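# Place the loaded housing upright behind the white rail

## Task

Find the white housing that already contains both its circuit board and its motor, and stand it upright on the dark conveyor strip that lies just behind the white rail, with the board and motor still seated in it. Release the housing once it is in place.

## Robot and tools

Robot: two arms, left_arm and right_arm, each with six revolute joints and a parallel two-finger gripper. In the shared scene frame the origin sits on the table top midway between the arms, +z is up, +x reaches out over the table, and left_arm is on the +y side. The names left and right are labels only, not sides of a camera image. Arm bases (URDF root link) in that frame: left_arm at (-0.005, +0.338, 0) m with quat_wxyz (+0.998, 0, 0, +0.060); right_arm at (-0.045, -0.239, 0) m with quat_wxyz (+1.000, 0, 0, +0.016).

Gripper: fingers extend along the gripper's +z axis and close along its y axis. The reported end_effector_position is the pinch point between the pads, roughly 1 cm short of the fingertips. A wrist camera is mounted on each gripper.

Tool execute_actions, argument actions: a list holding at most one item. An empty list just returns the current state. An item with rows is a motion: rows is a list of 1 to 15 rows, and steps (1 to 15, default 15) is how many control steps of 1/30 s it lasts; each row covers one step and the final row repeats if steps exceeds the number of rows. An item with only steps (up to 300) is a wait that issues nothing new; your own reply time counts toward it. Optional pictures (true/false) controls whether camera images come back; by default they do. A refused call sends nothing to the robot.

Each row is exactly 14 numbers covering both arms, always all 14 even if one arm stays still: left_arm waist, shoulder, elbow, wrist pitch, wrist yaw, wrist roll, opening, then the same seven for right_arm. The six joint values are absolute target angles in radians in each arm's joint space (same convention as the Joint positions line), not offsets. Stated ranges per arm: waist -2.618 to 3.054, shoulder 0.000 to 3.142, elbow 0.000 to 3.142, wrist pitch -1.571 to 1.571, wrist yaw -1.571 to 1.571, wrist roll -2.094 to 2.094. True ends may differ by up to 0.036 rad either way. A target beyond a range end by over 0.036 rad, and further out than the current angle, gets the call refused; targets past the real end are clipped there and the result may report joint sent to its limit (possibly about an earlier, still-running action). Absence of that line does not prove more travel exists. Opening is an absolute value from -1 (closed) to +1 (fully open, 0.094 m between pads).

Motion limits: each step the commanded angle is held within a lead of the measured angle: 0.202 rad waist, 0.258 shoulder, 0.238 elbow, 0.573 wrist pitch, 0.522 wrist yaw and roll. If targets would move the hand more than 70 mm from where it is, all joints of that arm are scaled back. Far targets therefore take several actions. Between calls the arms keep heading to the last row sent until everything nearly stops or a step is HELD; after that only a new action moves or presses further. Fingers still in motion finish moving.

Gripping: grip_measured reports finger opening on the same -1..+1 scale as your command (each gripper may be off by about 1 mm, constant per scene). Away from the extremes, the fingers go where grip_measured equals your number. To keep hold of something, command roughly 0.03 below grip_measured; a smaller margin grips gentler. Pad force tops out near 50 to 62 N (sometimes less), weaker on parts under about 2 mm thick, with a brief harder spike on first contact.

Result lines: the state line shows, per arm separated by |, end_effector_position (m) and end_effector_quat_wxyz in the scene frame; reported positions can drift from truth, especially when stretched out. Joint positions and Joint velocities list each arm's six joints (rad, rad/s) then pad gap (m, m/s). Joint torques follow the joint order without the gripper; they include gravity, offsets, friction and noise, so treat them cautiously. joint command not followed means a clearance check altered or blocked some joint targets; the rest of the row was applied. HELD marks steps where your row, wholly or partly, was not sent. MOTOR HOT appears from 75 °C; at 90 °C that arm halts for 10 s, and at 100 °C it goes limp and drops; these stops show as OVER-TEMPERATURE FAULT. Avoid holding loads longer than needed.

Cameras: cam_left_wrist and cam_right_wrist, both 504x504 fisheye (left K fx=fy=302.69, cx=251.069, cy=255.199; right fx=fy=301.252, cx=251.067, cy=249.898; D=[0.1,0,0,0]). Tool zoom_image takes camera (one of those names) and region [x0, y0, x1, y1] in pixels of that camera's latest image, top-left origin, at most 504 by 504; it moves nothing.

Tool read_manual (section, default "licences") returns licence text only. Tool finished_scene takes scene, the number of the scene in progress, ends and grades it irreversibly; the goal must hold at that moment. Replying with no tool call ends everything.

Cautions: occasional tugs on held parts or shoves on loose objects may occur. Never knock or set anything off the table. Keep the two arms from colliding or pressing on each other. Avoid drops, slips, slams, hard hits and heavy pushing; prefer smooth motion and modest effort, and finish promptly.

Each tool is called after "Emit:" as a command line: name --argument value for each argument, lists and objects as JSON in quotes; but a table of rows of numbers goes row by row, as --pt "numbers of a row", without its own name.

## Session

Emit:
execute_actions --actions '[]'

Scene clock: 0.00 s of 4240.00 s.
left_arm: end_effector_position=(+0.3093, +0.4494, +0.1484) grip_measured=+1.000 end_effector_quat_wxyz=(+0.254, -0.332, +0.841, +0.344) | right_arm: end_effector_position=(+0.3495, -0.1067, +0.1792) grip_measured=+1.000 end_effector_quat_wxyz=(+0.363, +0.327, +0.863, +0.125)
Joint positions: left_arm=[-0.2    1.565  1.115 -0.908 -0.865 -0.734  0.094] | right_arm=[ 0.434  1.506  1.168 -0.508  0.345  1.058  0.094]
Joint velocities: left_arm=[ 0.002 -0.012 -0.022  0.022  0.007 -0.037  0.   ] | right_arm=[-0.012 -0.007 -0.007 -0.037 -0.022 -0.022  0.   ]
Joint torques (N m, as the arm reports them, + toward a larger angle): no reading

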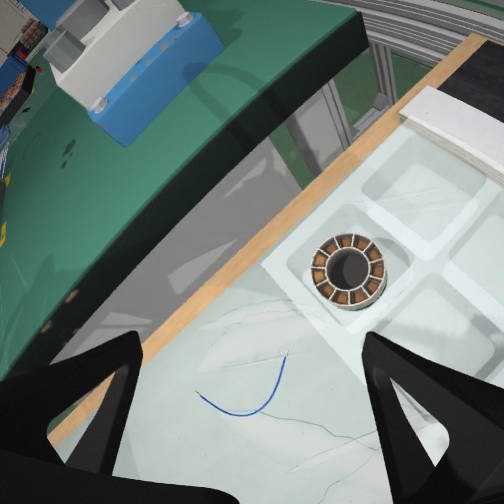

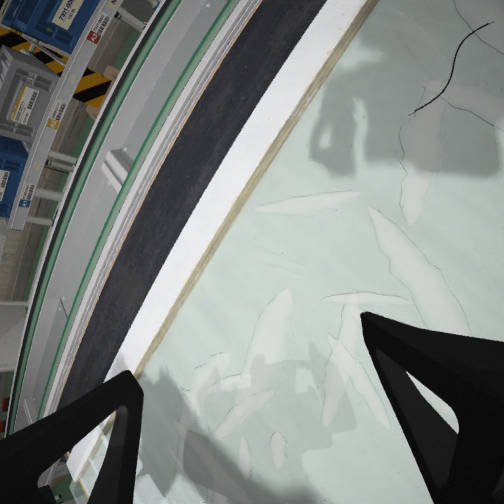

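Emit:
execute_actions --actions '[{"rows":[[-0.3,1.0,1.1,-1.2,0,0,1,0.1,1.0,1.1,-1.2,0,0,1]]}]' --pictures false

Emit:
execute_actions --actions '[{"steps":40}]'

Scene clock: 5.87 s of 4240.00 s.
left_arm: end_effector_position=(+0.2254, +0.3081, +0.2099) grip_measured=+1.000 end_effector_quat_wxyz=(+0.254, +0.056, +0.966, -0.001) | right_arm: end_effector_position=(+0.1940, -0.2099, +0.2163) grip_measured=+1.000 end_effector_quat_wxyz=(+0.272, +0.001, +0.962, +0.021)
Joint positions: left_arm=[-0.294  0.987  1.101 -1.175 -0.055 -0.045  0.094] | right_arm=[ 0.108  0.987  1.107 -1.139  0.033  0.134  0.094]
Joint velocities: left_arm=[-0.012  0.125  0.007 -0.11   0.33   0.286  0.   ] | right_arm=[-0.002  0.1   -0.076 -0.388 -0.212 -0.901  0.   ]
Joint torques (N m, as the arm reports them, + toward a larger angle): left_arm=[-0.46 -0.73  6.47  1.07  0.    0.05] | right_arm=[-0.77 -0.93  7.03  1.18  0.01 -0.02]
Steps of this call (steps 1 to 90: nothing new was sent; then 2.37 s passed at rest; steps 91 to 105: all 15 steps of this action). Readings (joint positions):
91: left_arm=[-0.204 1.547 1.115 -0.923 -0.809 -0.675] | right_arm=[0.421 1.495 1.166 -0.532 0.310 1.014]
92: left_arm=[-0.219 1.507 1.107 -0.960 -0.726 -0.596] | right_arm=[0.395 1.468 1.154 -0.584 0.267 0.957]
94: left_arm=[-0.261 1.390 1.101 -1.031 -0.560 -0.437] | right_arm=[0.319 1.394 1.131 -0.706 0.208 0.847]
98: left_arm=[-0.294 1.100 1.101 -1.105 -0.251 -0.197] | right_arm=[0.159 1.202 1.109 -0.916 0.125 0.581]
105: the state above

Scene clock: 7.20 s of 4240.00 s.
left_arm: end_effector_position=(+0.2221, +0.2999, +0.2069) grip_measured=+1.000 end_effector_quat_wxyz=(+0.243, +0.081, +0.966, -0.019) | right_arm: end_effector_position=(+0.1825, -0.2064, +0.2089) grip_measured=+1.000 end_effector_quat_wxyz=(+0.246, -0.065, +0.967, +0.016)
Joint positions: left_arm=[-0.294  0.993  1.101 -1.187 -0.007 -0.006  0.094] | right_arm=[ 0.108  0.988  1.105 -1.189  0.005  0.006  0.094]
Joint velocities: left_arm=[-0.022  0.007 -0.002 -0.022  0.037 -0.022  0.   ] | right_arm=[-0.002 -0.002  0.002  0.066 -0.037 -0.066  0.   ]
Joint torques (N m, as the arm reports them, + toward a larger angle): left_arm=[-0.62 -0.75  6.49  1.01  0.07  0.05] | right_arm=[-0.75 -0.41  6.66  0.96 -0.06 -0.02]
Steps of this call (steps 1 to 30: the robot went on to your last target; steps 31 to 40: nothing new was sent). Readings (joint positions):
1: left_arm=[-0.294 0.991 1.101 -1.177 -0.045 -0.037] | right_arm=[0.108 0.988 1.106 -1.151 0.027 0.108]
2: left_arm=[-0.294 0.992 1.101 -1.179 -0.037 -0.030] | right_arm=[0.108 0.988 1.105 -1.160 0.023 0.088]
4: left_arm=[-0.294 0.993 1.101 -1.182 -0.026 -0.021] | right_arm=[0.108 0.988 1.105 -1.172 0.016 0.058]
8: left_arm=[-0.294 0.993 1.101 -1.185 -0.014 -0.012] | right_arm=[0.108 0.988 1.105 -1.183 0.009 0.027]
40: the state above
All arms were judged still, so your last target was given up. Only a new action makes them travel on or press farther. Fingers that are still opening or closing keep moving.

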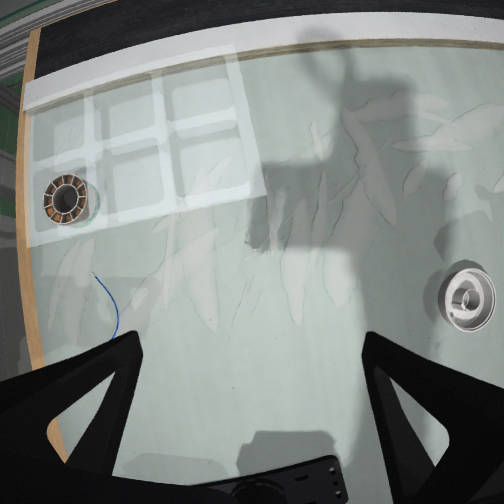

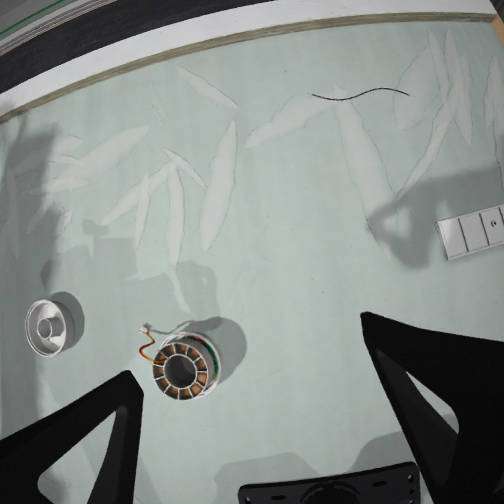

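Emit:
execute_actions --actions '[{"rows":[[-0.3,1.0,1.1,-1.2,0,0,1,0.4,0.434,0.51,-1.08,0,0,1]]}]' --pictures false

Emit:
execute_actions --actions '[{"steps":20}]'

Scene clock: 17.27 s of 4240.00 s.
left_arm: end_effector_position=(+0.2221, +0.2999, +0.2069) grip_measured=+1.000 end_effector_quat_wxyz=(+0.243, +0.081, +0.966, -0.019) | right_arm: end_effector_position=(+0.0883, -0.1770, +0.0895) grip_measured=+1.000 end_effector_quat_wxyz=(+0.251, -0.201, +0.945, +0.057)
Joint positions: left_arm=[-0.294  0.993  1.101 -1.187 -0.007 -0.006  0.094] | right_arm=[ 0.389  0.445  0.497 -1.102 -0.004  0.004  0.094]
Joint velocities: left_arm=[ 0.017  0.012  0.012  0.022  0.007 -0.007  0.   ] | right_arm=[ 0.007 -0.002 -0.007  0.051 -0.037  0.095  0.   ]
Joint torques (N m, as the arm reports them, + toward a larger angle): left_arm=[-0.51 -0.77  6.32  1.01  0.06  0.05] | right_arm=[1.02 1.06 8.43 1.16 0.03 0.  ]
Steps of this call (steps 1 to 90: nothing new was sent; then 6.57 s passed at rest; steps 91 to 105: all 15 steps of this action). Readings (joint positions):
91: left_arm=[-0.294 0.993 1.101 -1.187 -0.007 -0.006] | right_arm=[0.139 0.957 1.067 -1.146 0.018 0.006]
92: left_arm=[-0.294 0.993 1.101 -1.187 -0.007 -0.006] | right_arm=[0.208 0.888 0.987 -1.090 0.018 0.006]
94: left_arm=[-0.294 0.993 1.101 -1.187 -0.007 -0.006] | right_arm=[0.341 0.716 0.821 -1.072 0.003 0.005]
98: left_arm=[-0.294 0.993 1.101 -1.187 -0.007 -0.006] | right_arm=[0.389 0.450 0.544 -1.107 -0.004 0.004]
105: the state above

Scene clock: 17.93 s of 4240.00 s.
left_arm: end_effector_position=(+0.2221, +0.2999, +0.2069) grip_measured=+1.000 end_effector_quat_wxyz=(+0.243, +0.081, +0.966, -0.019) | right_arm: end_effector_position=(+0.0909, -0.1759, +0.0911) grip_measured=+1.000 end_effector_quat_wxyz=(+0.257, -0.201, +0.943, +0.058)
Joint positions: left_arm=[-0.294  0.993  1.101 -1.187 -0.007 -0.006  0.094] | right_arm=[ 0.389  0.445  0.497 -1.089 -0.004  0.004  0.094]
Joint velocities: left_arm=[-0.007 -0.007  0.002  0.11  -0.037  0.022  0.   ] | right_arm=[-0.002  0.002 -0.007  0.037  0.007  0.007  0.   ]
Joint torques (N m, as the arm reports them, + toward a larger angle): left_arm=[-0.58 -0.73  6.42  1.03  0.05  0.06] | right_arm=[ 1.01  1.09  8.57  1.19  0.03 -0.01]
Steps of this call (steps 1 to 20: the robot went on to your last target). Readings (joint positions):
1: left_arm=[-0.294 0.993 1.101 -1.187 -0.007 -0.006] | right_arm=[0.389 0.445 0.497 -1.099 -0.004 0.004]
2: left_arm=[-0.294 0.993 1.101 -1.187 -0.007 -0.006] | right_arm=[0.389 0.445 0.497 -1.097 -0.004 0.004]
4: left_arm=[-0.294 0.993 1.101 -1.187 -0.007 -0.006] | right_arm=[0.389 0.445 0.497 -1.093 -0.004 0.004]
8: left_arm=[-0.294 0.993 1.101 -1.187 -0.007 -0.006] | right_arm=[0.389 0.445 0.497 -1.090 -0.004 0.004]
20: the state above

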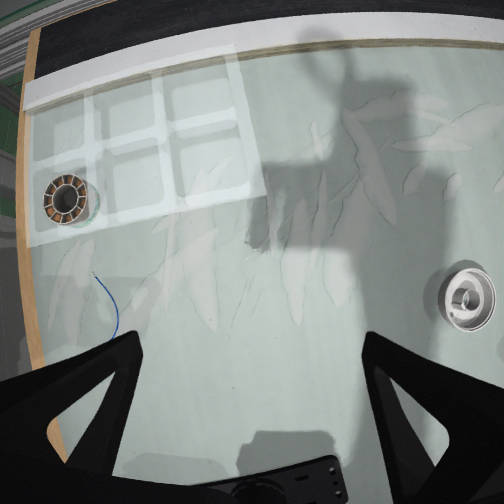

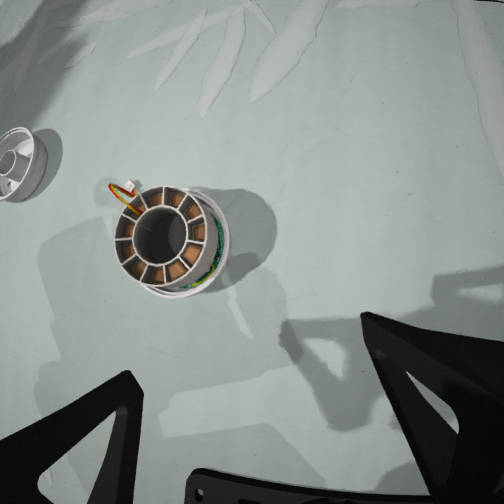

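Emit:
execute_actions --actions '[{"rows":[[-0.3,1.0,1.1,-1.2,0,0,1,0.55,0.675,0.47,-0.78,0,0,1]]}]' --pictures false

Emit:
execute_actions --actions '[{"steps":15}]'

Scene clock: 21.43 s of 4240.00 s.
left_arm: end_effector_position=(+0.2221, +0.2999, +0.2069) grip_measured=+1.000 end_effector_quat_wxyz=(+0.243, +0.081, +0.966, -0.019) | right_arm: end_effector_position=(+0.1232, -0.1293, +0.0851) grip_measured=+1.000 end_effector_quat_wxyz=(+0.272, -0.269, +0.920, +0.081)
Joint positions: left_arm=[-0.294  0.993  1.101 -1.187 -0.007 -0.006  0.094] | right_arm=[ 0.539  0.672  0.474 -0.797 -0.001  0.004  0.094]
Joint velocities: left_arm=[ 0.022  0.007  0.012  0.022  0.007 -0.022  0.   ] | right_arm=[ 0.002 -0.012  0.007  0.007  0.007  0.007  0.   ]
Joint torques (N m, as the arm reports them, + toward a larger angle): left_arm=[-0.35 -0.79  6.26  1.02  0.06  0.03] | right_arm=[1.01 0.68 7.43 1.24 0.   0.  ]
Steps of this call (steps 1 to 15: the robot went on to your last target; steps 16 to 90: nothing new was sent; steps 91 to 105: all 15 steps of this action). Readings (joint positions):
91: left_arm=[-0.294 0.993 1.101 -1.187 -0.007 -0.006] | right_arm=[0.414 0.470 0.496 -1.067 0.002 0.005]
92: left_arm=[-0.294 0.993 1.101 -1.187 -0.007 -0.006] | right_arm=[0.467 0.533 0.495 -1.014 0.004 0.005]
94: left_arm=[-0.294 0.993 1.101 -1.187 -0.007 -0.006] | right_arm=[0.527 0.641 0.487 -0.915 -0.000 0.004]
98: left_arm=[-0.294 0.993 1.101 -1.187 -0.007 -0.006] | right_arm=[0.539 0.672 0.474 -0.840 -0.001 0.004]
105: the state above

Scene clock: 21.93 s of 4240.00 s.
left_arm: end_effector_position=(+0.2221, +0.2999, +0.2069) grip_measured=+1.000 end_effector_quat_wxyz=(+0.243, +0.081, +0.966, -0.019) | right_arm: end_effector_position=(+0.1246, -0.1284, +0.0862) grip_measured=+1.000 end_effector_quat_wxyz=(+0.276, -0.268, +0.919, +0.082)
Joint positions: left_arm=[-0.294  0.993  1.101 -1.187 -0.007 -0.006  0.094] | right_arm=[ 0.539  0.672  0.474 -0.789 -0.001  0.004  0.094]
Joint velocities: left_arm=[ 0.002 -0.012 -0.012  0.007 -0.051 -0.007  0.   ] | right_arm=[-0.007  0.007 -0.007 -0.037  0.037 -0.007  0.   ]
Joint torques (N m, as the arm reports them, + toward a larger angle): left_arm=[-0.64 -0.83  6.38  1.04  0.05  0.08] | right_arm=[ 1.02  0.68  7.45  1.25 -0.01  0.  ]
Steps of this call (steps 1 to 15: the robot went on to your last target). Readings (joint positions):
1: left_arm=[-0.294 0.993 1.101 -1.187 -0.007 -0.006] | right_arm=[0.539 0.672 0.474 -0.795 -0.001 0.004]
2: left_arm=[-0.294 0.993 1.101 -1.187 -0.007 -0.006] | right_arm=[0.539 0.672 0.474 -0.793 -0.001 0.004]
4: left_arm=[-0.294 0.993 1.101 -1.187 -0.007 -0.006] | right_arm=[0.539 0.672 0.474 -0.791 -0.001 0.004]
8: left_arm=[-0.294 0.993 1.101 -1.187 -0.007 -0.006] | right_arm=[0.539 0.672 0.474 -0.789 -0.001 0.004]
15: the state above
All arms were judged still, so your last target was given up. Only a new action makes them travel on or press farther. Fingers that are still opening or closing keep moving.

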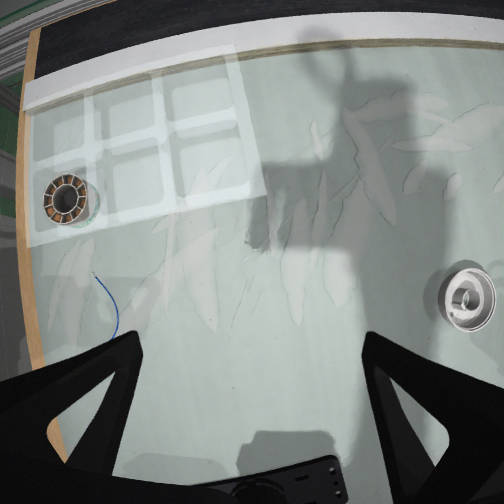

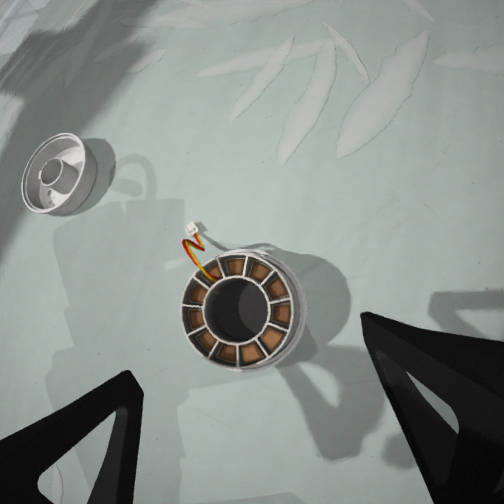

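Emit:
execute_actions --actions '[{"rows":[[-0.3,1.0,1.1,-1.2,0,0,1,0.58,0.818,0.408,-0.58,0,0,1]]}]'

Scene clock: 25.73 s of 4240.00 s.
left_arm: end_effector_position=(+0.2220, +0.2999, +0.2069) grip_measured=+1.000 end_effector_quat_wxyz=(+0.243, +0.081, +0.966, -0.019) | right_arm: end_effector_position=(+0.1369, -0.1129, +0.0596) grip_measured=+1.000 end_effector_quat_wxyz=(+0.269, -0.282, +0.917, +0.084)
Joint positions: left_arm=[-0.294  0.993  1.101 -1.187 -0.007 -0.005  0.094] | right_arm=[ 0.569  0.812  0.407 -0.596  0.001  0.004  0.094]
Joint velocities: left_arm=[ 0.002 -0.007 -0.007 -0.037  0.007 -0.007  0.   ] | right_arm=[-0.012  0.007 -0.007  0.051 -0.007  0.007  0.   ]
Joint torques (N m, as the arm reports them, + toward a larger angle): left_arm=[-0.65 -0.65  6.46  1.06  0.05  0.05] | right_arm=[ 1.08 -0.01  7.82  1.26 -0.02  0.  ]
Steps of this call (steps 1 to 90: nothing new was sent; then 0.30 s passed at rest; steps 91 to 105: all 15 steps of this action). Readings (joint positions):
91: left_arm=[-0.294 0.993 1.101 -1.187 -0.007 -0.005] | right_arm=[0.544 0.686 0.467 -0.767 0.001 0.004]
92: left_arm=[-0.294 0.993 1.101 -1.187 -0.007 -0.005] | right_arm=[0.554 0.723 0.455 -0.721 0.001 0.004]
94: left_arm=[-0.294 0.993 1.101 -1.187 -0.007 -0.005] | right_arm=[0.566 0.790 0.430 -0.664 0.001 0.004]
98: left_arm=[-0.294 0.993 1.101 -1.187 -0.007 -0.005] | right_arm=[0.569 0.812 0.407 -0.632 0.001 0.004]
105: the state above

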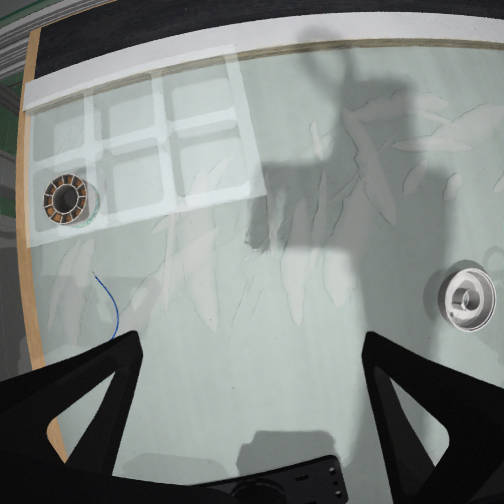

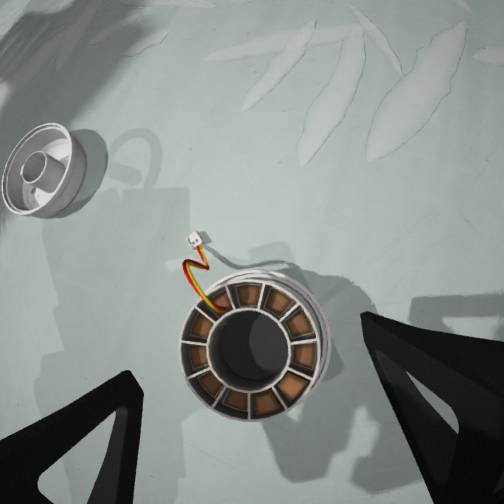

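Emit:
execute_actions --actions '[{"rows":[[-0.3,1.0,1.1,-1.2,0,0,1,0.585,0.8,0.39,-0.54,0,0,1],[-0.3,1.0,1.1,-1.2,0,0,1,0.585,0.79,0.37,-0.5,0,0,1],[-0.3,1.0,1.1,-1.2,0,0,1,0.585,0.78,0.35,-0.46,0,0,1],[-0.3,1.0,1.1,-1.2,0,0,1,0.585,0.77,0.32,-0.43,0,0,1],[-0.3,1.0,1.1,-1.2,0,0,1,0.585,0.755,0.29,-0.4,0,0,1],[-0.3,1.0,1.1,-1.2,0,0,1,0.585,0.74,0.26,-0.37,0,0,1],[-0.3,1.0,1.1,-1.2,0,0,1,0.585,0.725,0.23,-0.34,0,0,1],[-0.3,1.0,1.1,-1.2,0,0,1,0.585,0.71,0.2,-0.31,0,0,1],[-0.3,1.0,1.1,-1.2,0,0,1,0.585,0.695,0.17,-0.28,0,0,1],[-0.3,1.0,1.1,-1.2,0,0,1,0.585,0.68,0.145,-0.25,0,0,1],[-0.3,1.0,1.1,-1.2,0,0,1,0.585,0.67,0.12,-0.23,0,0,1],[-0.3,1.0,1.1,-1.2,0,0,1,0.585,0.66,0.1,-0.21,0,0,1],[-0.3,1.0,1.1,-1.2,0,0,1,0.585,0.655,0.08,-0.21,0,0,1]]}]' --pictures false

Emit:
execute_actions --actions '[{"steps":15}]'

Scene clock: 34.83 s of 4240.00 s.
left_arm: end_effector_position=(+0.2220, +0.2999, +0.2069) grip_measured=+1.000 end_effector_quat_wxyz=(+0.243, +0.081, +0.966, -0.019) | right_arm: end_effector_position=(+0.1357, -0.1130, +0.0180) grip_measured=+1.000 end_effector_quat_wxyz=(+0.346, -0.278, +0.890, +0.106)
Joint positions: left_arm=[-0.294  0.993  1.101 -1.187 -0.007 -0.005  0.094] | right_arm=[ 0.575  0.677  0.104 -0.257  0.004 -0.001  0.094]
Joint velocities: left_arm=[-0.002 -0.012 -0.007 -0.007  0.007  0.037  0.   ] | right_arm=[-0.012 -0.071 -0.193  0.315  0.066 -0.037  0.   ]
Joint torques (N m, as the arm reports them, + toward a larger angle): left_arm=[-0.5  -0.69  6.43  1.04  0.07  0.04] | right_arm=[ 0.97 -1.28  6.73  1.31 -0.09  0.03]
Steps of this call (steps 1 to 15: the robot went on to your last target; steps 16 to 90: nothing new was sent; then 5.60 s passed at rest; steps 91 to 105: all 15 steps of this action). Readings (joint positions):
91: left_arm=[-0.294 0.993 1.101 -1.187 -0.007 -0.005] | right_arm=[0.570 0.812 0.405 -0.584 0.001 0.004]
92: left_arm=[-0.294 0.993 1.101 -1.187 -0.007 -0.005] | right_arm=[0.571 0.812 0.400 -0.570 0.001 0.004]
94: left_arm=[-0.294 0.993 1.101 -1.187 -0.007 -0.005] | right_arm=[0.573 0.810 0.373 -0.522 0.001 0.004]
98: left_arm=[-0.294 0.993 1.101 -1.187 -0.007 -0.005] | right_arm=[0.574 0.761 0.262 -0.418 0.001 0.004]
105: the state above

Scene clock: 35.33 s of 4240.00 s.
left_arm: end_effector_position=(+0.2220, +0.2999, +0.2069) grip_measured=+1.000 end_effector_quat_wxyz=(+0.243, +0.081, +0.966, -0.019) | right_arm: end_effector_position=(+0.1382, -0.1113, +0.0185) grip_measured=+1.000 end_effector_quat_wxyz=(+0.356, -0.277, +0.886, +0.109)
Joint positions: left_arm=[-0.294  0.993  1.101 -1.187 -0.007 -0.005  0.094] | right_arm=[ 0.575  0.676  0.089 -0.22   0.004 -0.001  0.094]
Joint velocities: left_arm=[ 0.002 -0.007 -0.012 -0.051 -0.022 -0.066  0.   ] | right_arm=[-0.007  0.002 -0.012 -0.022  0.007 -0.037  0.   ]
Joint torques (N m, as the arm reports them, + toward a larger angle): left_arm=[-0.51 -0.7   6.43  1.02  0.04  0.09] | right_arm=[ 1.   -1.57  6.89  1.51 -0.06  0.04]
Steps of this call (steps 1 to 15: the robot went on to your last target). Readings (joint positions):
1: left_arm=[-0.294 0.993 1.101 -1.187 -0.007 -0.005] | right_arm=[0.575 0.676 0.099 -0.245 0.004 -0.001]
2: left_arm=[-0.294 0.993 1.101 -1.187 -0.007 -0.005] | right_arm=[0.575 0.676 0.096 -0.238 0.004 -0.001]
4: left_arm=[-0.294 0.993 1.101 -1.187 -0.007 -0.005] | right_arm=[0.575 0.676 0.092 -0.229 0.004 -0.001]
8: left_arm=[-0.294 0.993 1.101 -1.187 -0.007 -0.005] | right_arm=[0.575 0.676 0.090 -0.222 0.004 -0.001]
15: the state above

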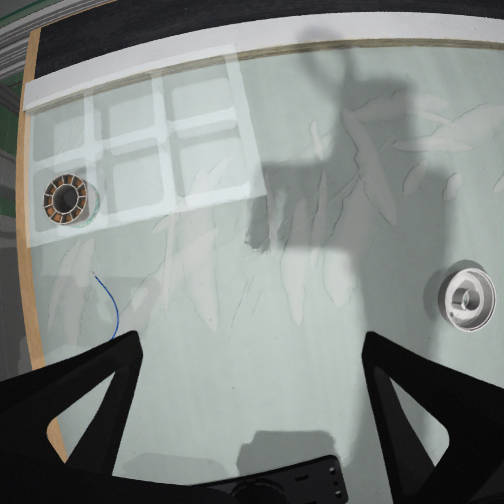

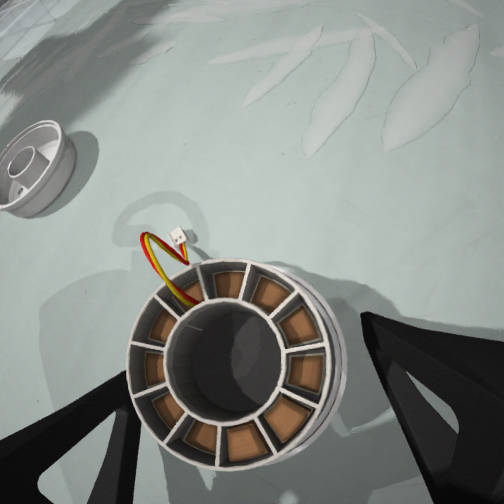

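Emit:
execute_actions --actions '[{"rows":[[-0.3,1.0,1.1,-1.2,0,0,1,0.595,0.655,0.08,-0.21,0,0,0.85],[-0.3,1.0,1.1,-1.2,0,0,1,0.595,0.655,0.08,-0.21,0,0,0.75],[-0.3,1.0,1.1,-1.2,0,0,1,0.595,0.655,0.08,-0.21,0,0,0.65],[-0.3,1.0,1.1,-1.2,0,0,1,0.595,0.655,0.08,-0.21,0,0,0.6],[-0.3,1.0,1.1,-1.2,0,0,1,0.595,0.655,0.08,-0.21,0,0,0.55],[-0.3,1.0,1.1,-1.2,0,0,1,0.595,0.655,0.08,-0.21,0,0,0.5],[-0.3,1.0,1.1,-1.2,0,0,1,0.595,0.655,0.08,-0.21,0,0,0.45],[-0.3,1.0,1.1,-1.2,0,0,1,0.595,0.655,0.08,-0.21,0,0,0.4]]}]'

Scene clock: 40.97 s of 4240.00 s.
left_arm: end_effector_position=(+0.2220, +0.2999, +0.2069) grip_measured=+1.000 end_effector_quat_wxyz=(+0.243, +0.081, +0.966, -0.019) | right_arm: end_effector_position=(+0.1374, -0.1098, +0.0187) grip_measured=+0.417 end_effector_quat_wxyz=(+0.357, -0.280, +0.884, +0.111)
Joint positions: left_arm=[-0.294  0.993  1.101 -1.187 -0.007 -0.005  0.094] | right_arm=[ 0.582  0.676  0.089 -0.218  0.004 -0.001  0.067]
Joint velocities: left_arm=[ 0.007 -0.022 -0.012  0.007 -0.051 -0.007  0.   ] | right_arm=[-0.017 -0.012  0.012 -0.081 -0.037  0.051 -0.   ]
Joint torques (N m, as the arm reports them, + toward a larger angle): left_arm=[-0.47 -0.84  6.45  1.05  0.07  0.03] | right_arm=[ 1.19 -1.58  6.91  1.49 -0.06  0.05]
Steps of this call (steps 1 to 15: the robot went on to your last target; steps 16 to 90: nothing new was sent; then 2.13 s passed at rest; steps 91 to 105: all 15 steps of this action). Readings (joint positions):
91: left_arm=[-0.294 0.993 1.101 -1.187 -0.007 -0.005] | right_arm=[0.576 0.676 0.089 -0.219 0.004 -0.001]
92: left_arm=[-0.294 0.993 1.101 -1.187 -0.007 -0.005] | right_arm=[0.579 0.676 0.089 -0.219 0.004 -0.001]
94: left_arm=[-0.294 0.993 1.101 -1.187 -0.007 -0.005] | right_arm=[0.582 0.676 0.089 -0.218 0.005 -0.001]
98: left_arm=[-0.294 0.993 1.101 -1.187 -0.007 -0.005] | right_arm=[0.582 0.676 0.089 -0.218 0.004 -0.001]
105: the state above

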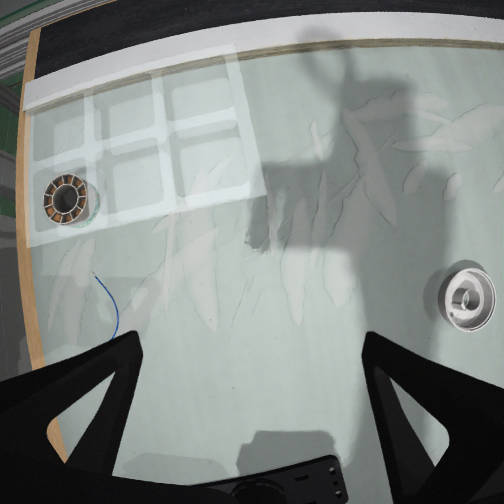

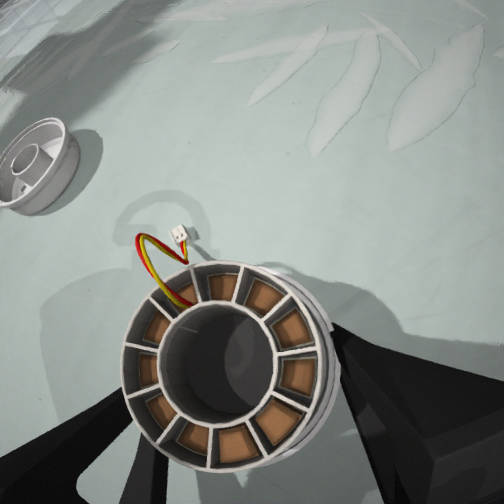

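Emit:
execute_actions --actions '[{"rows":[[-0.3,1.0,1.1,-1.2,0,0,1,0.595,0.67,0.09,-0.21,0,0,0.38],[-0.3,1.0,1.1,-1.2,0,0,1,0.595,0.67,0.1,-0.22,0,0,0.38],[-0.3,1.0,1.1,-1.2,0,0,1,0.595,0.67,0.12,-0.24,0,0,0.38],[-0.3,1.0,1.1,-1.2,0,0,1,0.595,0.67,0.14,-0.26,0,0,0.38],[-0.3,1.0,1.1,-1.2,0,0,1,0.595,0.67,0.17,-0.29,0,0,0.38],[-0.3,1.0,1.1,-1.2,0,0,1,0.595,0.68,0.2,-0.31,0,0,0.38],[-0.3,1.0,1.1,-1.2,0,0,1,0.595,0.7,0.24,-0.33,0,0,0.38],[-0.3,1.0,1.1,-1.2,0,0,1,0.58,0.73,0.28,-0.34,0,0,0.38],[-0.3,1.0,1.1,-1.2,0,0,1,0.56,0.77,0.32,-0.34,0,0,0.38],[-0.3,1.0,1.1,-1.2,0,0,1,0.54,0.81,0.36,-0.34,0,0,0.38],[-0.3,1.0,1.1,-1.2,0,0,1,0.52,0.85,0.4,-0.34,0,0,0.38],[-0.3,1.0,1.1,-1.2,0,0,1,0.5,0.89,0.44,-0.34,0,0,0.38],[-0.3,1.0,1.1,-1.2,0,0,1,0.48,0.93,0.48,-0.34,0,0,0.38],[-0.3,1.0,1.1,-1.2,0,0,1,0.46,0.97,0.52,-0.34,0,0,0.38],[-0.3,1.0,1.1,-1.2,0,0,1,0.44,1,0.55,-0.34,0,0,0.38]]}]'

Emit:
execute_actions --actions '[{"rows":[[-0.3,1.0,1.1,-1.2,0,0,1,0.42,1.04,0.59,-0.34,0,0,0.38],[-0.3,1.0,1.1,-1.2,0,0,1,0.39,1.1,0.65,-0.34,0,0,0.38],[-0.3,1.0,1.1,-1.2,0,0,1,0.36,1.17,0.72,-0.34,0,0,0.38],[-0.3,1.0,1.1,-1.2,0,0,1,0.33,1.25,0.8,-0.33,0,0,0.38],[-0.3,1.0,1.1,-1.2,0,0,1,0.29,1.33,0.87,-0.32,0,0,0.38],[-0.3,1.0,1.1,-1.2,0,0,1,0.25,1.41,0.94,-0.31,0,0,0.38],[-0.3,1.0,1.1,-1.2,0,0,1,0.21,1.49,1.01,-0.3,0,0,0.38],[-0.3,1.0,1.1,-1.2,0,0,1,0.17,1.57,1.08,-0.29,0,0,0.38],[-0.3,1.0,1.1,-1.2,0,0,1,0.13,1.65,1.15,-0.28,0,0,0.38],[-0.3,1.0,1.1,-1.2,0,0,1,0.09,1.73,1.22,-0.27,0,0,0.38],[-0.3,1.0,1.1,-1.2,0,0,1,0.06,1.81,1.29,-0.26,0,0,0.38],[-0.3,1.0,1.1,-1.2,0,0,1,0.03,1.88,1.35,-0.25,0,0,0.38],[-0.3,1.0,1.1,-1.2,0,0,1,0,1.94,1.4,-0.24,0,0,0.38],[-0.3,1.0,1.1,-1.2,0,0,1,-0.02,1.99,1.45,-0.24,0,0,0.38],[-0.3,1.0,1.1,-1.2,0,0,1,-0.03,2.03,1.49,-0.24,0,0,0.38]]}]' --pictures false

Emit:
execute_actions --actions '[{"steps":20}]'

Scene clock: 64.50 s of 4240.00 s.
left_arm: end_effector_position=(+0.2220, +0.2999, +0.2069) grip_measured=+1.000 end_effector_quat_wxyz=(+0.243, +0.081, +0.966, -0.019) | right_arm: end_effector_position=(+0.1965, -0.0998, +0.0937) grip_measured=+0.414 end_effector_quat_wxyz=(+0.357, -0.239, +0.898, +0.095)
Joint positions: left_arm=[-0.294  0.993  1.101 -1.187 -0.007 -0.005  0.094] | right_arm=[ 0.485  0.929  0.466 -0.35  -0.001 -0.001  0.066]
Joint velocities: left_arm=[-0.002  0.002 -0.012 -0.051 -0.051 -0.007  0.   ] | right_arm=[-0.574  1.072  1.136 -0.081  0.037 -0.007 -0.001]
Joint torques (N m, as the arm reports them, + toward a larger angle): left_arm=[-0.56 -0.68  6.48  1.05  0.06  0.04] | right_arm=[-0.89 -1.15  9.32  1.47 -0.02  0.04]
Steps of this call (steps 1 to 15: the robot went on to your last target; steps 16 to 90: nothing new was sent; then 20.03 s passed at rest; steps 91 to 105: all 15 steps of this action). Readings (joint positions):
91: left_arm=[-0.294 0.993 1.101 -1.187 -0.007 -0.005] | right_arm=[0.582 0.676 0.089 -0.218 0.004 -0.001]
92: left_arm=[-0.294 0.993 1.101 -1.187 -0.007 -0.005] | right_arm=[0.582 0.676 0.089 -0.218 0.004 -0.001]
94: left_arm=[-0.294 0.993 1.101 -1.187 -0.007 -0.005] | right_arm=[0.582 0.676 0.093 -0.226 0.004 -0.001]
98: left_arm=[-0.294 0.993 1.101 -1.187 -0.007 -0.005] | right_arm=[0.582 0.688 0.171 -0.316 0.004 -0.001]
105: the state above

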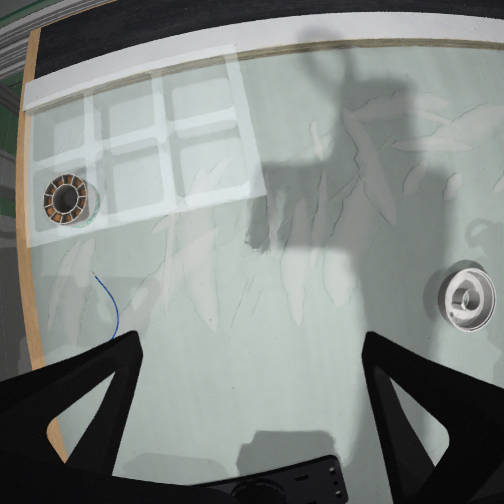

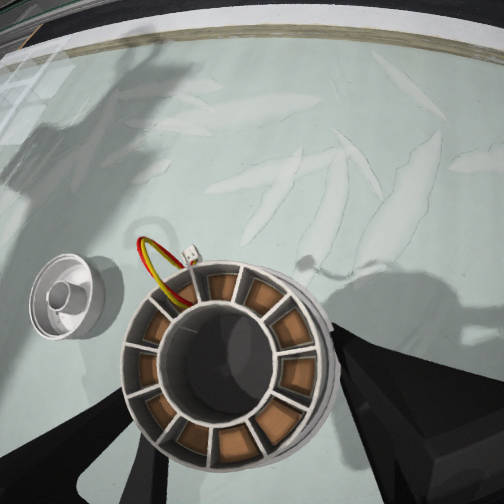

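Scene clock: 65.00 s of 4240.00 s.
left_arm: end_effector_position=(+0.2220, +0.2999, +0.2069) grip_measured=+1.000 end_effector_quat_wxyz=(+0.243, +0.081, +0.966, -0.019) | right_arm: end_effector_position=(+0.4676, -0.1968, +0.1173) grip_measured=+0.414 end_effector_quat_wxyz=(+0.370, -0.038, +0.928, +0.018)
Joint positions: left_arm=[-0.294  0.993  1.101 -1.187 -0.007 -0.005  0.094] | right_arm=[ 0.044  1.885  1.354 -0.28  -0.009 -0.001  0.066]
Joint velocities: left_arm=[-0.012 -0.012 -0.007 -0.037 -0.066  0.022  0.   ] | right_arm=[-0.803  1.976  1.77   0.242 -0.007  0.037  0.001]
Joint torques (N m, as the arm reports them, + toward a larger angle): left_arm=[-0.56 -0.67  6.47  1.    0.06  0.08] | right_arm=[ -1.6  -11.12   8.6    1.58   0.01   0.05]
Steps of this call (steps 1 to 15: all 15 steps of this action). Readings (joint positions):
1: left_arm=[-0.294 0.993 1.101 -1.187 -0.007 -0.005] | right_arm=[0.465 0.966 0.503 -0.350 -0.002 -0.001]
2: left_arm=[-0.294 0.993 1.101 -1.187 -0.007 -0.005] | right_arm=[0.443 1.006 0.544 -0.353 -0.003 -0.001]
4: left_arm=[-0.294 0.993 1.101 -1.187 -0.007 -0.005] | right_arm=[0.392 1.115 0.650 -0.368 -0.005 -0.001]
8: left_arm=[-0.294 0.993 1.101 -1.187 -0.007 -0.005] | right_arm=[0.267 1.400 0.919 -0.349 -0.009 -0.001]
15: the state above

Scene clock: 65.67 s of 4240.00 s.
left_arm: end_effector_position=(+0.2220, +0.2999, +0.2069) grip_measured=+1.000 end_effector_quat_wxyz=(+0.243, +0.081, +0.966, -0.019) | right_arm: end_effector_position=(+0.4958, -0.2419, +0.0713) grip_measured=+0.414 end_effector_quat_wxyz=(+0.343, +0.003, +0.939, -0.003)
Joint positions: left_arm=[-0.294  0.993  1.101 -1.187 -0.007 -0.005  0.094] | right_arm=[-0.039  2.064  1.46  -0.267  0.004 -0.001  0.066]
Joint velocities: left_arm=[-0.002 -0.007 -0.002  0.007  0.022 -0.022  0.   ] | right_arm=[-0.002 -0.017 -0.002 -0.037  0.095  0.007 -0.   ]
Joint torques (N m, as the arm reports them, + toward a larger angle): left_arm=[-0.53 -0.78  6.54  1.02  0.05  0.07] | right_arm=[  0.71 -16.65  10.42   1.55  -0.04   0.04]
Steps of this call (steps 1 to 20: the robot went on to your last target). Readings (joint positions):
1: left_arm=[-0.294 0.993 1.101 -1.187 -0.007 -0.005] | right_arm=[0.017 1.948 1.407 -0.267 -0.008 -0.001]
2: left_arm=[-0.294 0.993 1.101 -1.187 -0.007 -0.005] | right_arm=[-0.006 1.998 1.441 -0.249 -0.006 -0.001]
4: left_arm=[-0.294 0.993 1.101 -1.187 -0.007 -0.005] | right_arm=[-0.037 2.049 1.458 -0.239 0.002 -0.001]
8: left_arm=[-0.294 0.993 1.101 -1.187 -0.007 -0.005] | right_arm=[-0.045 2.064 1.458 -0.271 0.007 -0.001]
20: the state above

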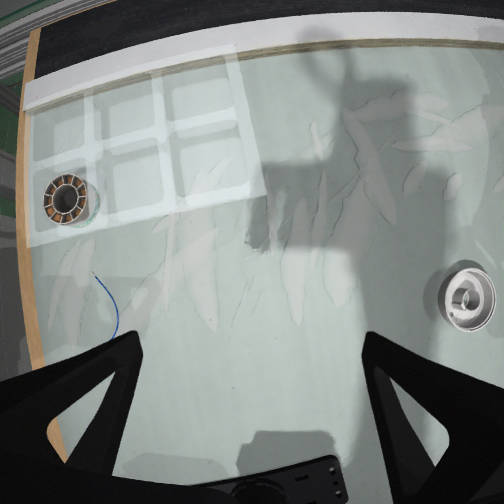

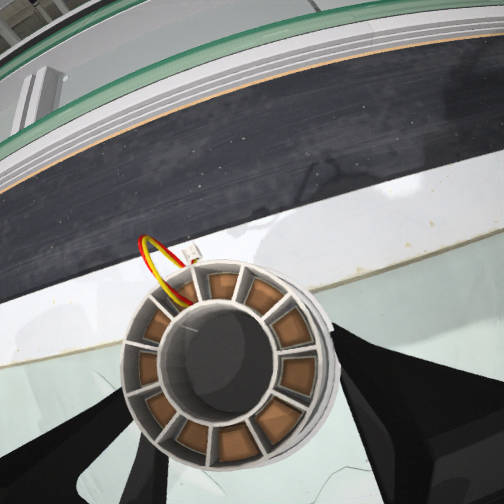

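Emit:
execute_actions --actions '[{"rows":[[-0.3,1.0,1.1,-1.2,0,0,1,-0.03,2.03,1.52,-0.24,0,0,0.38],[-0.3,1.0,1.1,-1.2,0,0,1,-0.03,2.03,1.56,-0.25,0,0,0.38],[-0.3,1.0,1.1,-1.2,0,0,1,-0.03,2.05,1.61,-0.27,0,0,0.38],[-0.3,1.0,1.1,-1.2,0,0,1,-0.03,2.08,1.67,-0.3,0,0,0.38],[-0.3,1.0,1.1,-1.2,0,0,1,-0.03,2.12,1.74,-0.33,0,0,0.38],[-0.3,1.0,1.1,-1.2,0,0,1,-0.03,2.16,1.81,-0.36,0,0,0.38],[-0.3,1.0,1.1,-1.2,0,0,1,-0.03,2.2,1.88,-0.39,0,0,0.38],[-0.3,1.0,1.1,-1.2,0,0,1,-0.03,2.24,1.95,-0.42,0,0,0.38],[-0.3,1.0,1.1,-1.2,0,0,1,-0.03,2.28,2.02,-0.45,0,0,0.38],[-0.3,1.0,1.1,-1.2,0,0,1,-0.03,2.32,2.09,-0.48,0,0,0.38],[-0.3,1.0,1.1,-1.2,0,0,1,-0.03,2.36,2.15,-0.5,0,0,0.38],[-0.3,1.0,1.1,-1.2,0,0,1,-0.03,2.4,2.21,-0.52,0,0,0.38],[-0.3,1.0,1.1,-1.2,0,0,1,-0.03,2.44,2.26,-0.52,0,0,0.38],[-0.3,1.0,1.1,-1.2,0,0,1,-0.03,2.48,2.3,-0.52,0,0,0.38],[-0.3,1.0,1.1,-1.2,0,0,1,-0.03,2.52,2.32,-0.52,0,0,0.38]]}]' --pictures false

Emit:
execute_actions --actions '[{"steps":15}]'

Scene clock: 79.37 s of 4240.00 s.
left_arm: end_effector_position=(+0.2220, +0.2999, +0.2069) grip_measured=+1.000 end_effector_quat_wxyz=(+0.243, +0.081, +0.966, -0.019) | right_arm: end_effector_position=(+0.6279, -0.2427, +0.1663) grip_measured=+0.414 end_effector_quat_wxyz=(+0.459, +0.003, +0.889, -0.004)
Joint positions: left_arm=[-0.294  0.993  1.101 -1.187 -0.007 -0.005  0.094] | right_arm=[-0.039  2.422  2.253 -0.448  0.004 -0.001  0.066]
Joint velocities: left_arm=[-0.002 -0.007  0.012 -0.037  0.007 -0.022  0.   ] | right_arm=[ 0.002  1.023  1.136 -0.11  -0.007  0.007  0.001]
Joint torques (N m, as the arm reports them, + toward a larger angle): left_arm=[-0.65 -0.68  6.44  1.04  0.06  0.07] | right_arm=[  0.85 -13.88   7.78   1.07   0.     0.03]
Steps of this call (steps 1 to 15: the robot went on to your last target; steps 16 to 90: nothing new was sent; then 10.20 s passed at rest; steps 91 to 105: all 15 steps of this action). Readings (joint positions):
91: left_arm=[-0.294 0.993 1.101 -1.187 -0.007 -0.005] | right_arm=[-0.039 2.064 1.464 -0.270 0.004 -0.001]
92: left_arm=[-0.294 0.993 1.101 -1.187 -0.007 -0.005] | right_arm=[-0.039 2.064 1.475 -0.279 0.004 -0.001]
94: left_arm=[-0.294 0.993 1.101 -1.187 -0.007 -0.005] | right_arm=[-0.039 2.074 1.535 -0.316 0.004 -0.001]
98: left_arm=[-0.294 0.993 1.101 -1.187 -0.007 -0.005] | right_arm=[-0.039 2.172 1.805 -0.371 0.004 -0.001]
105: the state above

Scene clock: 79.87 s of 4240.00 s.
left_arm: end_effector_position=(+0.2220, +0.2999, +0.2069) grip_measured=+1.000 end_effector_quat_wxyz=(+0.243, +0.081, +0.966, -0.019) | right_arm: end_effector_position=(+0.6186, -0.2427, +0.0776) grip_measured=+0.414 end_effector_quat_wxyz=(+0.370, +0.003, +0.929, -0.003)
Joint positions: left_arm=[-0.294  0.993  1.101 -1.187 -0.007 -0.005  0.094] | right_arm=[-0.039  2.559  2.294 -0.548  0.004 -0.001  0.066]
Joint velocities: left_arm=[-0.012 -0.002  0.007 -0.066 -0.095  0.022  0.   ] | right_arm=[ 0.017  0.002  0.002  0.022  0.007 -0.022 -0.001]
Joint torques (N m, as the arm reports them, + toward a larger angle): left_arm=[-0.49 -0.78  6.45  1.02  0.06  0.07] | right_arm=[  0.85 -21.5   10.54   1.59  -0.05   0.04]
Steps of this call (steps 1 to 15: the robot went on to your last target). Readings (joint positions):
1: left_arm=[-0.294 0.993 1.101 -1.187 -0.007 -0.005] | right_arm=[-0.039 2.453 2.281 -0.448 0.004 -0.001]
2: left_arm=[-0.294 0.993 1.101 -1.187 -0.007 -0.005] | right_arm=[-0.039 2.477 2.293 -0.451 0.004 -0.001]
4: left_arm=[-0.294 0.993 1.101 -1.187 -0.007 -0.005] | right_arm=[-0.039 2.512 2.294 -0.477 0.004 -0.001]
8: left_arm=[-0.294 0.993 1.101 -1.187 -0.007 -0.005] | right_arm=[-0.039 2.557 2.294 -0.535 0.004 -0.001]
15: the state above

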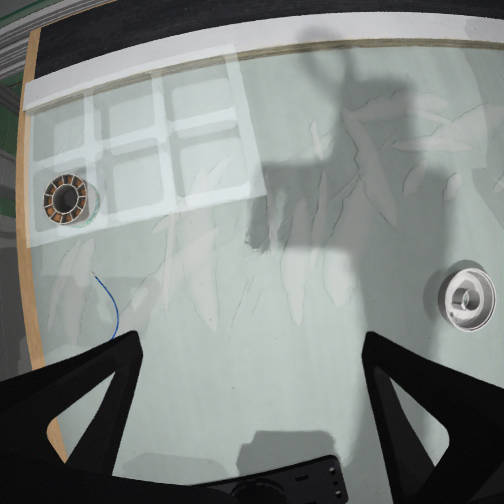

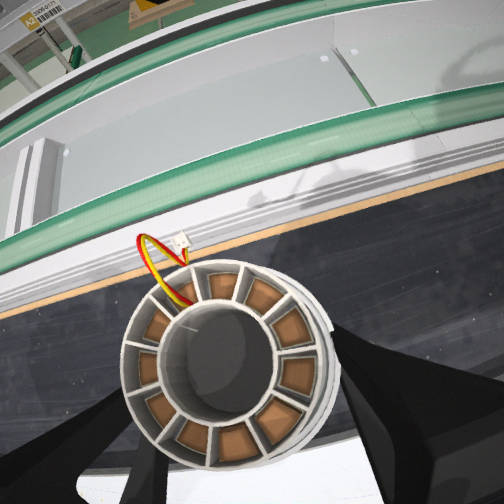

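Emit:
execute_actions --actions '[{"rows":[[-0.3,1.0,1.1,-1.2,0,0,1,-0.03,2.53,2.32,-0.5,0,0,0.38],[-0.3,1.0,1.1,-1.2,0,0,1,-0.03,2.54,2.32,-0.49,0,0,0.38],[-0.3,1.0,1.1,-1.2,0,0,1,-0.03,2.55,2.32,-0.48,0,0,0.38],[-0.3,1.0,1.1,-1.2,0,0,1,-0.03,2.56,2.32,-0.47,0,0,0.38],[-0.3,1.0,1.1,-1.2,0,0,1,-0.03,2.57,2.32,-0.46,0,0,0.38],[-0.3,1.0,1.1,-1.2,0,0,1,-0.03,2.58,2.32,-0.45,0,0,0.38],[-0.3,1.0,1.1,-1.2,0,0,1,-0.03,2.59,2.32,-0.44,0,0,0.38],[-0.3,1.0,1.1,-1.2,0,0,1,-0.03,2.6,2.32,-0.43,0,0,0.38],[-0.3,1.0,1.1,-1.2,0,0,1,-0.03,2.61,2.32,-0.42,0,0,0.38],[-0.3,1.0,1.1,-1.2,0,0,1,-0.03,2.62,2.32,-0.42,0,0,0.38]]}]' --pictures false

Emit:
execute_actions --actions '[{"steps":12}]'

Scene clock: 87.60 s of 4240.00 s.
left_arm: end_effector_position=(+0.2220, +0.2999, +0.2069) grip_measured=+1.000 end_effector_quat_wxyz=(+0.243, +0.081, +0.966, -0.019) | right_arm: end_effector_position=(+0.6300, -0.2427, +0.0437) grip_measured=+0.414 end_effector_quat_wxyz=(+0.376, +0.003, +0.926, -0.003)
Joint positions: left_arm=[-0.294  0.993  1.101 -1.187 -0.007 -0.005  0.094] | right_arm=[-0.039  2.634  2.294 -0.459  0.004 -0.001  0.066]
Joint velocities: left_arm=[-0.007  0.007  0.002 -0.051 -0.007 -0.051  0.   ] | right_arm=[-0.007  0.168 -0.007 -0.051 -0.081 -0.007  0.   ]
Joint torques (N m, as the arm reports them, + toward a larger angle): left_arm=[-0.47 -0.71  6.35  1.02  0.07  0.05] | right_arm=[  0.84 -20.84  10.48   1.75  -0.05   0.04]
Steps of this call (steps 1 to 15: the robot went on to your last target; steps 16 to 90: nothing new was sent; then 4.23 s passed at rest; steps 91 to 105: all 15 steps of this action). Readings (joint positions):
91: left_arm=[-0.294 0.993 1.101 -1.187 -0.007 -0.005] | right_arm=[-0.039 2.559 2.294 -0.547 0.004 -0.001]
92: left_arm=[-0.294 0.993 1.101 -1.187 -0.007 -0.005] | right_arm=[-0.039 2.559 2.294 -0.544 0.004 -0.001]
94: left_arm=[-0.294 0.993 1.101 -1.187 -0.007 -0.005] | right_arm=[-0.039 2.559 2.294 -0.534 0.004 -0.001]
98: left_arm=[-0.294 0.993 1.101 -1.187 -0.007 -0.005] | right_arm=[-0.039 2.572 2.294 -0.494 0.004 -0.001]
105: the state above

Scene clock: 88.00 s of 4240.00 s.
left_arm: end_effector_position=(+0.2220, +0.2999, +0.2069) grip_measured=+1.000 end_effector_quat_wxyz=(+0.243, +0.081, +0.966, -0.019) | right_arm: end_effector_position=(+0.6306, -0.2427, +0.0390) grip_measured=+0.414 end_effector_quat_wxyz=(+0.376, +0.003, +0.927, -0.003)
Joint positions: left_arm=[-0.294  0.993  1.101 -1.187 -0.007 -0.005  0.094] | right_arm=[-0.039  2.643  2.294 -0.452  0.004 -0.001  0.066]
Joint velocities: left_arm=[ 0.007 -0.002  0.022  0.022  0.037 -0.007  0.   ] | right_arm=[ 0.007  0.017  0.002 -0.051  0.037  0.051 -0.001]
Joint torques (N m, as the arm reports them, + toward a larger angle): left_arm=[-0.42 -0.75  6.49  1.03  0.07  0.08] | right_arm=[  0.84 -20.72  10.49   1.69  -0.05   0.04]
Steps of this call (steps 1 to 12: the robot went on to your last target). Readings (joint positions):
1: left_arm=[-0.294 0.993 1.101 -1.187 -0.007 -0.005] | right_arm=[-0.039 2.639 2.294 -0.459 0.004 -0.001]
2: left_arm=[-0.294 0.993 1.101 -1.187 -0.007 -0.005] | right_arm=[-0.039 2.642 2.294 -0.459 0.004 -0.001]
4: left_arm=[-0.294 0.993 1.101 -1.187 -0.007 -0.005] | right_arm=[-0.039 2.643 2.294 -0.459 0.004 -0.001]
8: left_arm=[-0.294 0.993 1.101 -1.187 -0.007 -0.005] | right_arm=[-0.039 2.643 2.294 -0.453 0.004 -0.001]
12: the state above

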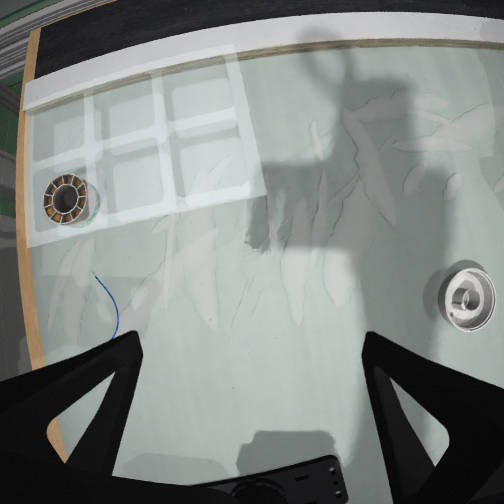

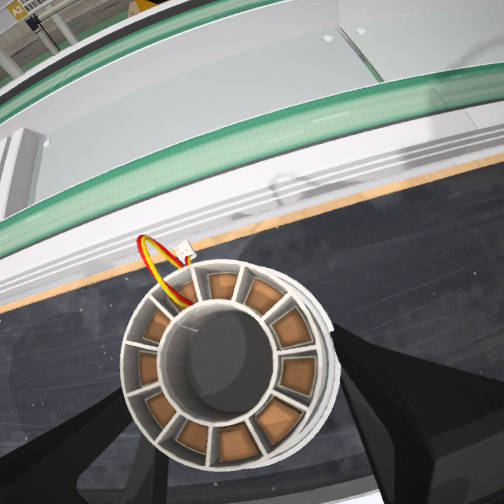

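Emit:
execute_actions --actions '[{"rows":[[-0.3,1.0,1.1,-1.2,0,0,1,-0.03,2.63,2.32,-0.41,0,0,0.38],[-0.3,1.0,1.1,-1.2,0,0,1,-0.03,2.635,2.32,-0.405,0,0,0.38],[-0.3,1.0,1.1,-1.2,0,0,1,-0.03,2.64,2.32,-0.4,0,0,0.38],[-0.3,1.0,1.1,-1.2,0,0,1,-0.03,2.645,2.32,-0.395,0,0,0.38],[-0.3,1.0,1.1,-1.2,0,0,1,-0.03,2.65,2.32,-0.39,0,0,0.38],[-0.3,1.0,1.1,-1.2,0,0,1,-0.03,2.655,2.32,-0.385,0,0,0.38],[-0.3,1.0,1.1,-1.2,0,0,1,-0.03,2.66,2.32,-0.385,0,0,0.38],[-0.3,1.0,1.1,-1.2,0,0,1,-0.03,2.665,2.32,-0.385,0,0,0.38],[-0.3,1.0,1.1,-1.2,0,0,1,-0.03,2.67,2.32,-0.385,0,0,0.38]]}]' --pictures false

Emit:
execute_actions --actions '[{"steps":12}]'

Scene clock: 94.53 s of 4240.00 s.
left_arm: end_effector_position=(+0.2220, +0.2999, +0.2069) grip_measured=+1.000 end_effector_quat_wxyz=(+0.243, +0.081, +0.966, -0.019) | right_arm: end_effector_position=(+0.6337, -0.2428, +0.0207) grip_measured=+0.414 end_effector_quat_wxyz=(+0.375, +0.003, +0.927, -0.003)
Joint positions: left_arm=[-0.294  0.993  1.101 -1.187 -0.007 -0.005  0.094] | right_arm=[-0.039  2.681  2.294 -0.416  0.004 -0.001  0.066]
Joint velocities: left_arm=[0.012 0.007 0.002 0.051 0.022 0.066 0.   ] | right_arm=[ 0.007  0.007  0.012  0.081 -0.051  0.007 -0.   ]
Joint torques (N m, as the arm reports them, + toward a larger angle): left_arm=[-0.41 -0.76  6.5   1.06  0.07  0.04] | right_arm=[  0.84 -19.81  10.5    1.5   -0.04   0.02]
Steps of this call (steps 1 to 15: the robot went on to your last target; steps 16 to 90: nothing new was sent; then 3.03 s passed at rest; steps 91 to 105: all 15 steps of this action). Readings (joint positions):
91: left_arm=[-0.294 0.993 1.101 -1.187 -0.007 -0.005] | right_arm=[-0.039 2.643 2.294 -0.451 0.004 -0.001]
92: left_arm=[-0.294 0.993 1.101 -1.187 -0.007 -0.005] | right_arm=[-0.039 2.643 2.294 -0.450 0.004 -0.001]
94: left_arm=[-0.294 0.993 1.101 -1.187 -0.007 -0.005] | right_arm=[-0.039 2.643 2.294 -0.445 0.004 -0.001]
98: left_arm=[-0.294 0.993 1.101 -1.187 -0.007 -0.005] | right_arm=[-0.039 2.651 2.294 -0.425 0.004 -0.001]
105: the state above

Scene clock: 94.93 s of 4240.00 s.
left_arm: end_effector_position=(+0.2220, +0.2999, +0.2069) grip_measured=+1.000 end_effector_quat_wxyz=(+0.243, +0.081, +0.966, -0.019) | right_arm: end_effector_position=(+0.6343, -0.2428, +0.0212) grip_measured=+0.414 end_effector_quat_wxyz=(+0.376, +0.003, +0.926, -0.003)
Joint positions: left_arm=[-0.294  0.993  1.101 -1.187 -0.007 -0.005  0.094] | right_arm=[-0.039  2.681  2.294 -0.413  0.004 -0.001  0.066]
Joint velocities: left_arm=[-0.017 -0.007 -0.022  0.022 -0.022 -0.022  0.   ] | right_arm=[-0.007 -0.012 -0.002 -0.051  0.007  0.051 -0.001]
Joint torques (N m, as the arm reports them, + toward a larger angle): left_arm=[-0.44 -0.67  6.47  1.03  0.06  0.05] | right_arm=[  0.82 -19.46  10.28   1.66  -0.05   0.04]
Steps of this call (steps 1 to 12: the robot went on to your last target). Readings (joint positions):
1: left_arm=[-0.294 0.993 1.101 -1.187 -0.007 -0.005] | right_arm=[-0.039 2.681 2.294 -0.414 0.004 -0.001]
2: left_arm=[-0.294 0.993 1.101 -1.187 -0.007 -0.005] | right_arm=[-0.039 2.681 2.294 -0.414 0.004 -0.001]
4: left_arm=[-0.294 0.993 1.101 -1.187 -0.007 -0.005] | right_arm=[-0.039 2.681 2.294 -0.413 0.004 -0.001]
8: left_arm=[-0.294 0.993 1.101 -1.187 -0.007 -0.005] | right_arm=[-0.039 2.681 2.294 -0.413 0.004 -0.001]
12: the state above

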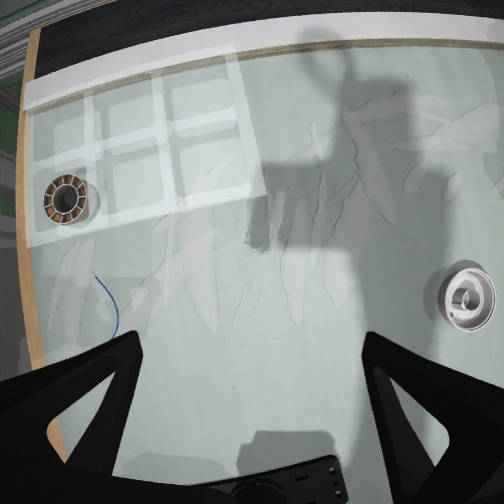

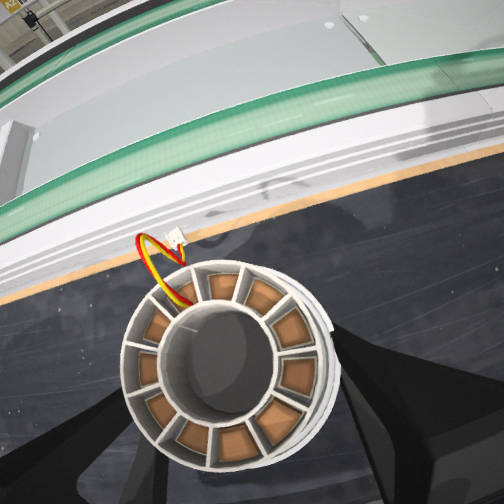

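Emit:
execute_actions --actions '[{"rows":[[-0.3,1.0,1.1,-1.2,0,0,1,-0.03,2.67,2.32,-0.385,0,0,1]],"steps":8}]' --pictures false

Emit:
execute_actions --actions '[{"rows":[[-0.3,1.0,1.1,-1.2,0,0,1,-0.03,2.45,2.25,-0.6,0,0,1]]}]'

Scene clock: 100.10 s of 4240.00 s.
left_arm: end_effector_position=(+0.2220, +0.2999, +0.2069) grip_measured=+1.000 end_effector_quat_wxyz=(+0.243, +0.081, +0.966, -0.019) | right_arm: end_effector_position=(+0.6370, -0.2428, +0.0239) grip_measured=+1.000 end_effector_quat_wxyz=(+0.384, +0.003, +0.924, -0.003)
Joint positions: left_arm=[-0.294  0.993  1.101 -1.187 -0.007 -0.005  0.094] | right_arm=[-0.039  2.681  2.294 -0.397  0.004 -0.001  0.094]
Joint velocities: left_arm=[ 0.017  0.002 -0.017 -0.022 -0.051  0.022  0.   ] | right_arm=[-0.007  0.012  0.022 -0.066 -0.051 -0.037  0.   ]
Joint torques (N m, as the arm reports them, + toward a larger angle): left_arm=[-0.45 -0.69  6.35  1.04  0.07  0.06] | right_arm=[  0.84 -19.59  10.49   1.46  -0.05   0.04]
Steps of this call (steps 1 to 15: the robot went on to your last target; steps 16 to 90: nothing new was sent; then 1.90 s passed at rest; steps 91 to 98: all 8 steps of this action). Readings (joint positions):
91: left_arm=[-0.294 0.993 1.101 -1.187 -0.007 -0.005] | right_arm=[-0.039 2.681 2.294 -0.413 0.004 -0.001]
92: left_arm=[-0.294 0.993 1.101 -1.187 -0.007 -0.005] | right_arm=[-0.039 2.681 2.294 -0.411 0.004 -0.001]
94: left_arm=[-0.294 0.993 1.101 -1.187 -0.007 -0.005] | right_arm=[-0.039 2.681 2.294 -0.403 0.004 -0.001]
98: the state above

Scene clock: 100.60 s of 4240.00 s.
left_arm: end_effector_position=(+0.2220, +0.2999, +0.2069) grip_measured=+1.000 end_effector_quat_wxyz=(+0.243, +0.081, +0.966, -0.019) | right_arm: end_effector_position=(+0.6081, -0.2426, +0.1271) grip_measured=+1.000 end_effector_quat_wxyz=(+0.392, +0.003, +0.920, -0.003)
Joint positions: left_arm=[-0.294  0.993  1.101 -1.187 -0.007 -0.005  0.094] | right_arm=[-0.039  2.441  2.243 -0.567  0.004 -0.001  0.094]
Joint velocities: left_arm=[-0.017 -0.012 -0.002  0.11  -0.007 -0.022  0.   ] | right_arm=[-0.017  0.066  0.022 -0.227 -0.022 -0.037  0.   ]
Joint torques (N m, as the arm reports them, + toward a larger angle): left_arm=[-0.53 -0.81  6.35  1.03  0.06  0.08] | right_arm=[  0.85 -16.73   8.7    1.41  -0.05   0.04]
Steps of this call (steps 1 to 15: all 15 steps of this action). Readings (joint positions):
1: left_arm=[-0.294 0.993 1.101 -1.187 -0.007 -0.005] | right_arm=[-0.039 2.668 2.286 -0.407 0.004 -0.001]
2: left_arm=[-0.294 0.993 1.101 -1.187 -0.007 -0.005] | right_arm=[-0.039 2.646 2.267 -0.441 0.004 -0.001]
4: left_arm=[-0.294 0.993 1.101 -1.187 -0.007 -0.005] | right_arm=[-0.039 2.595 2.245 -0.504 0.004 -0.001]
8: left_arm=[-0.294 0.993 1.101 -1.187 -0.007 -0.005] | right_arm=[-0.039 2.491 2.243 -0.557 0.004 -0.001]
15: the state above

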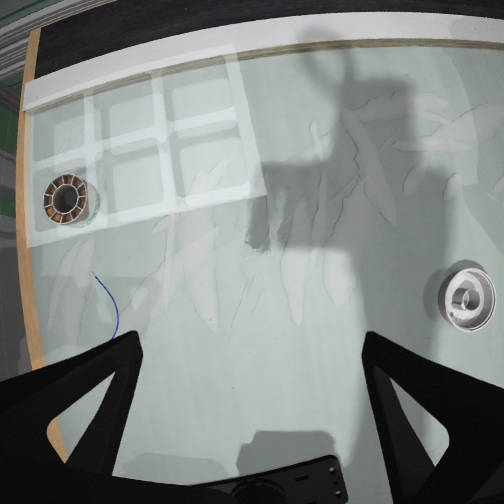

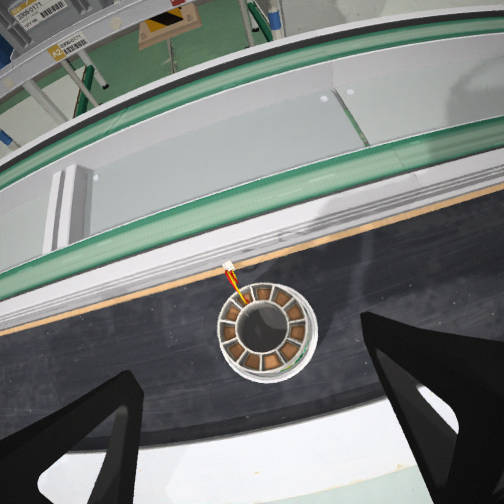

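Emit:
finished_scene --scene 1

The scene is finished: the task was done.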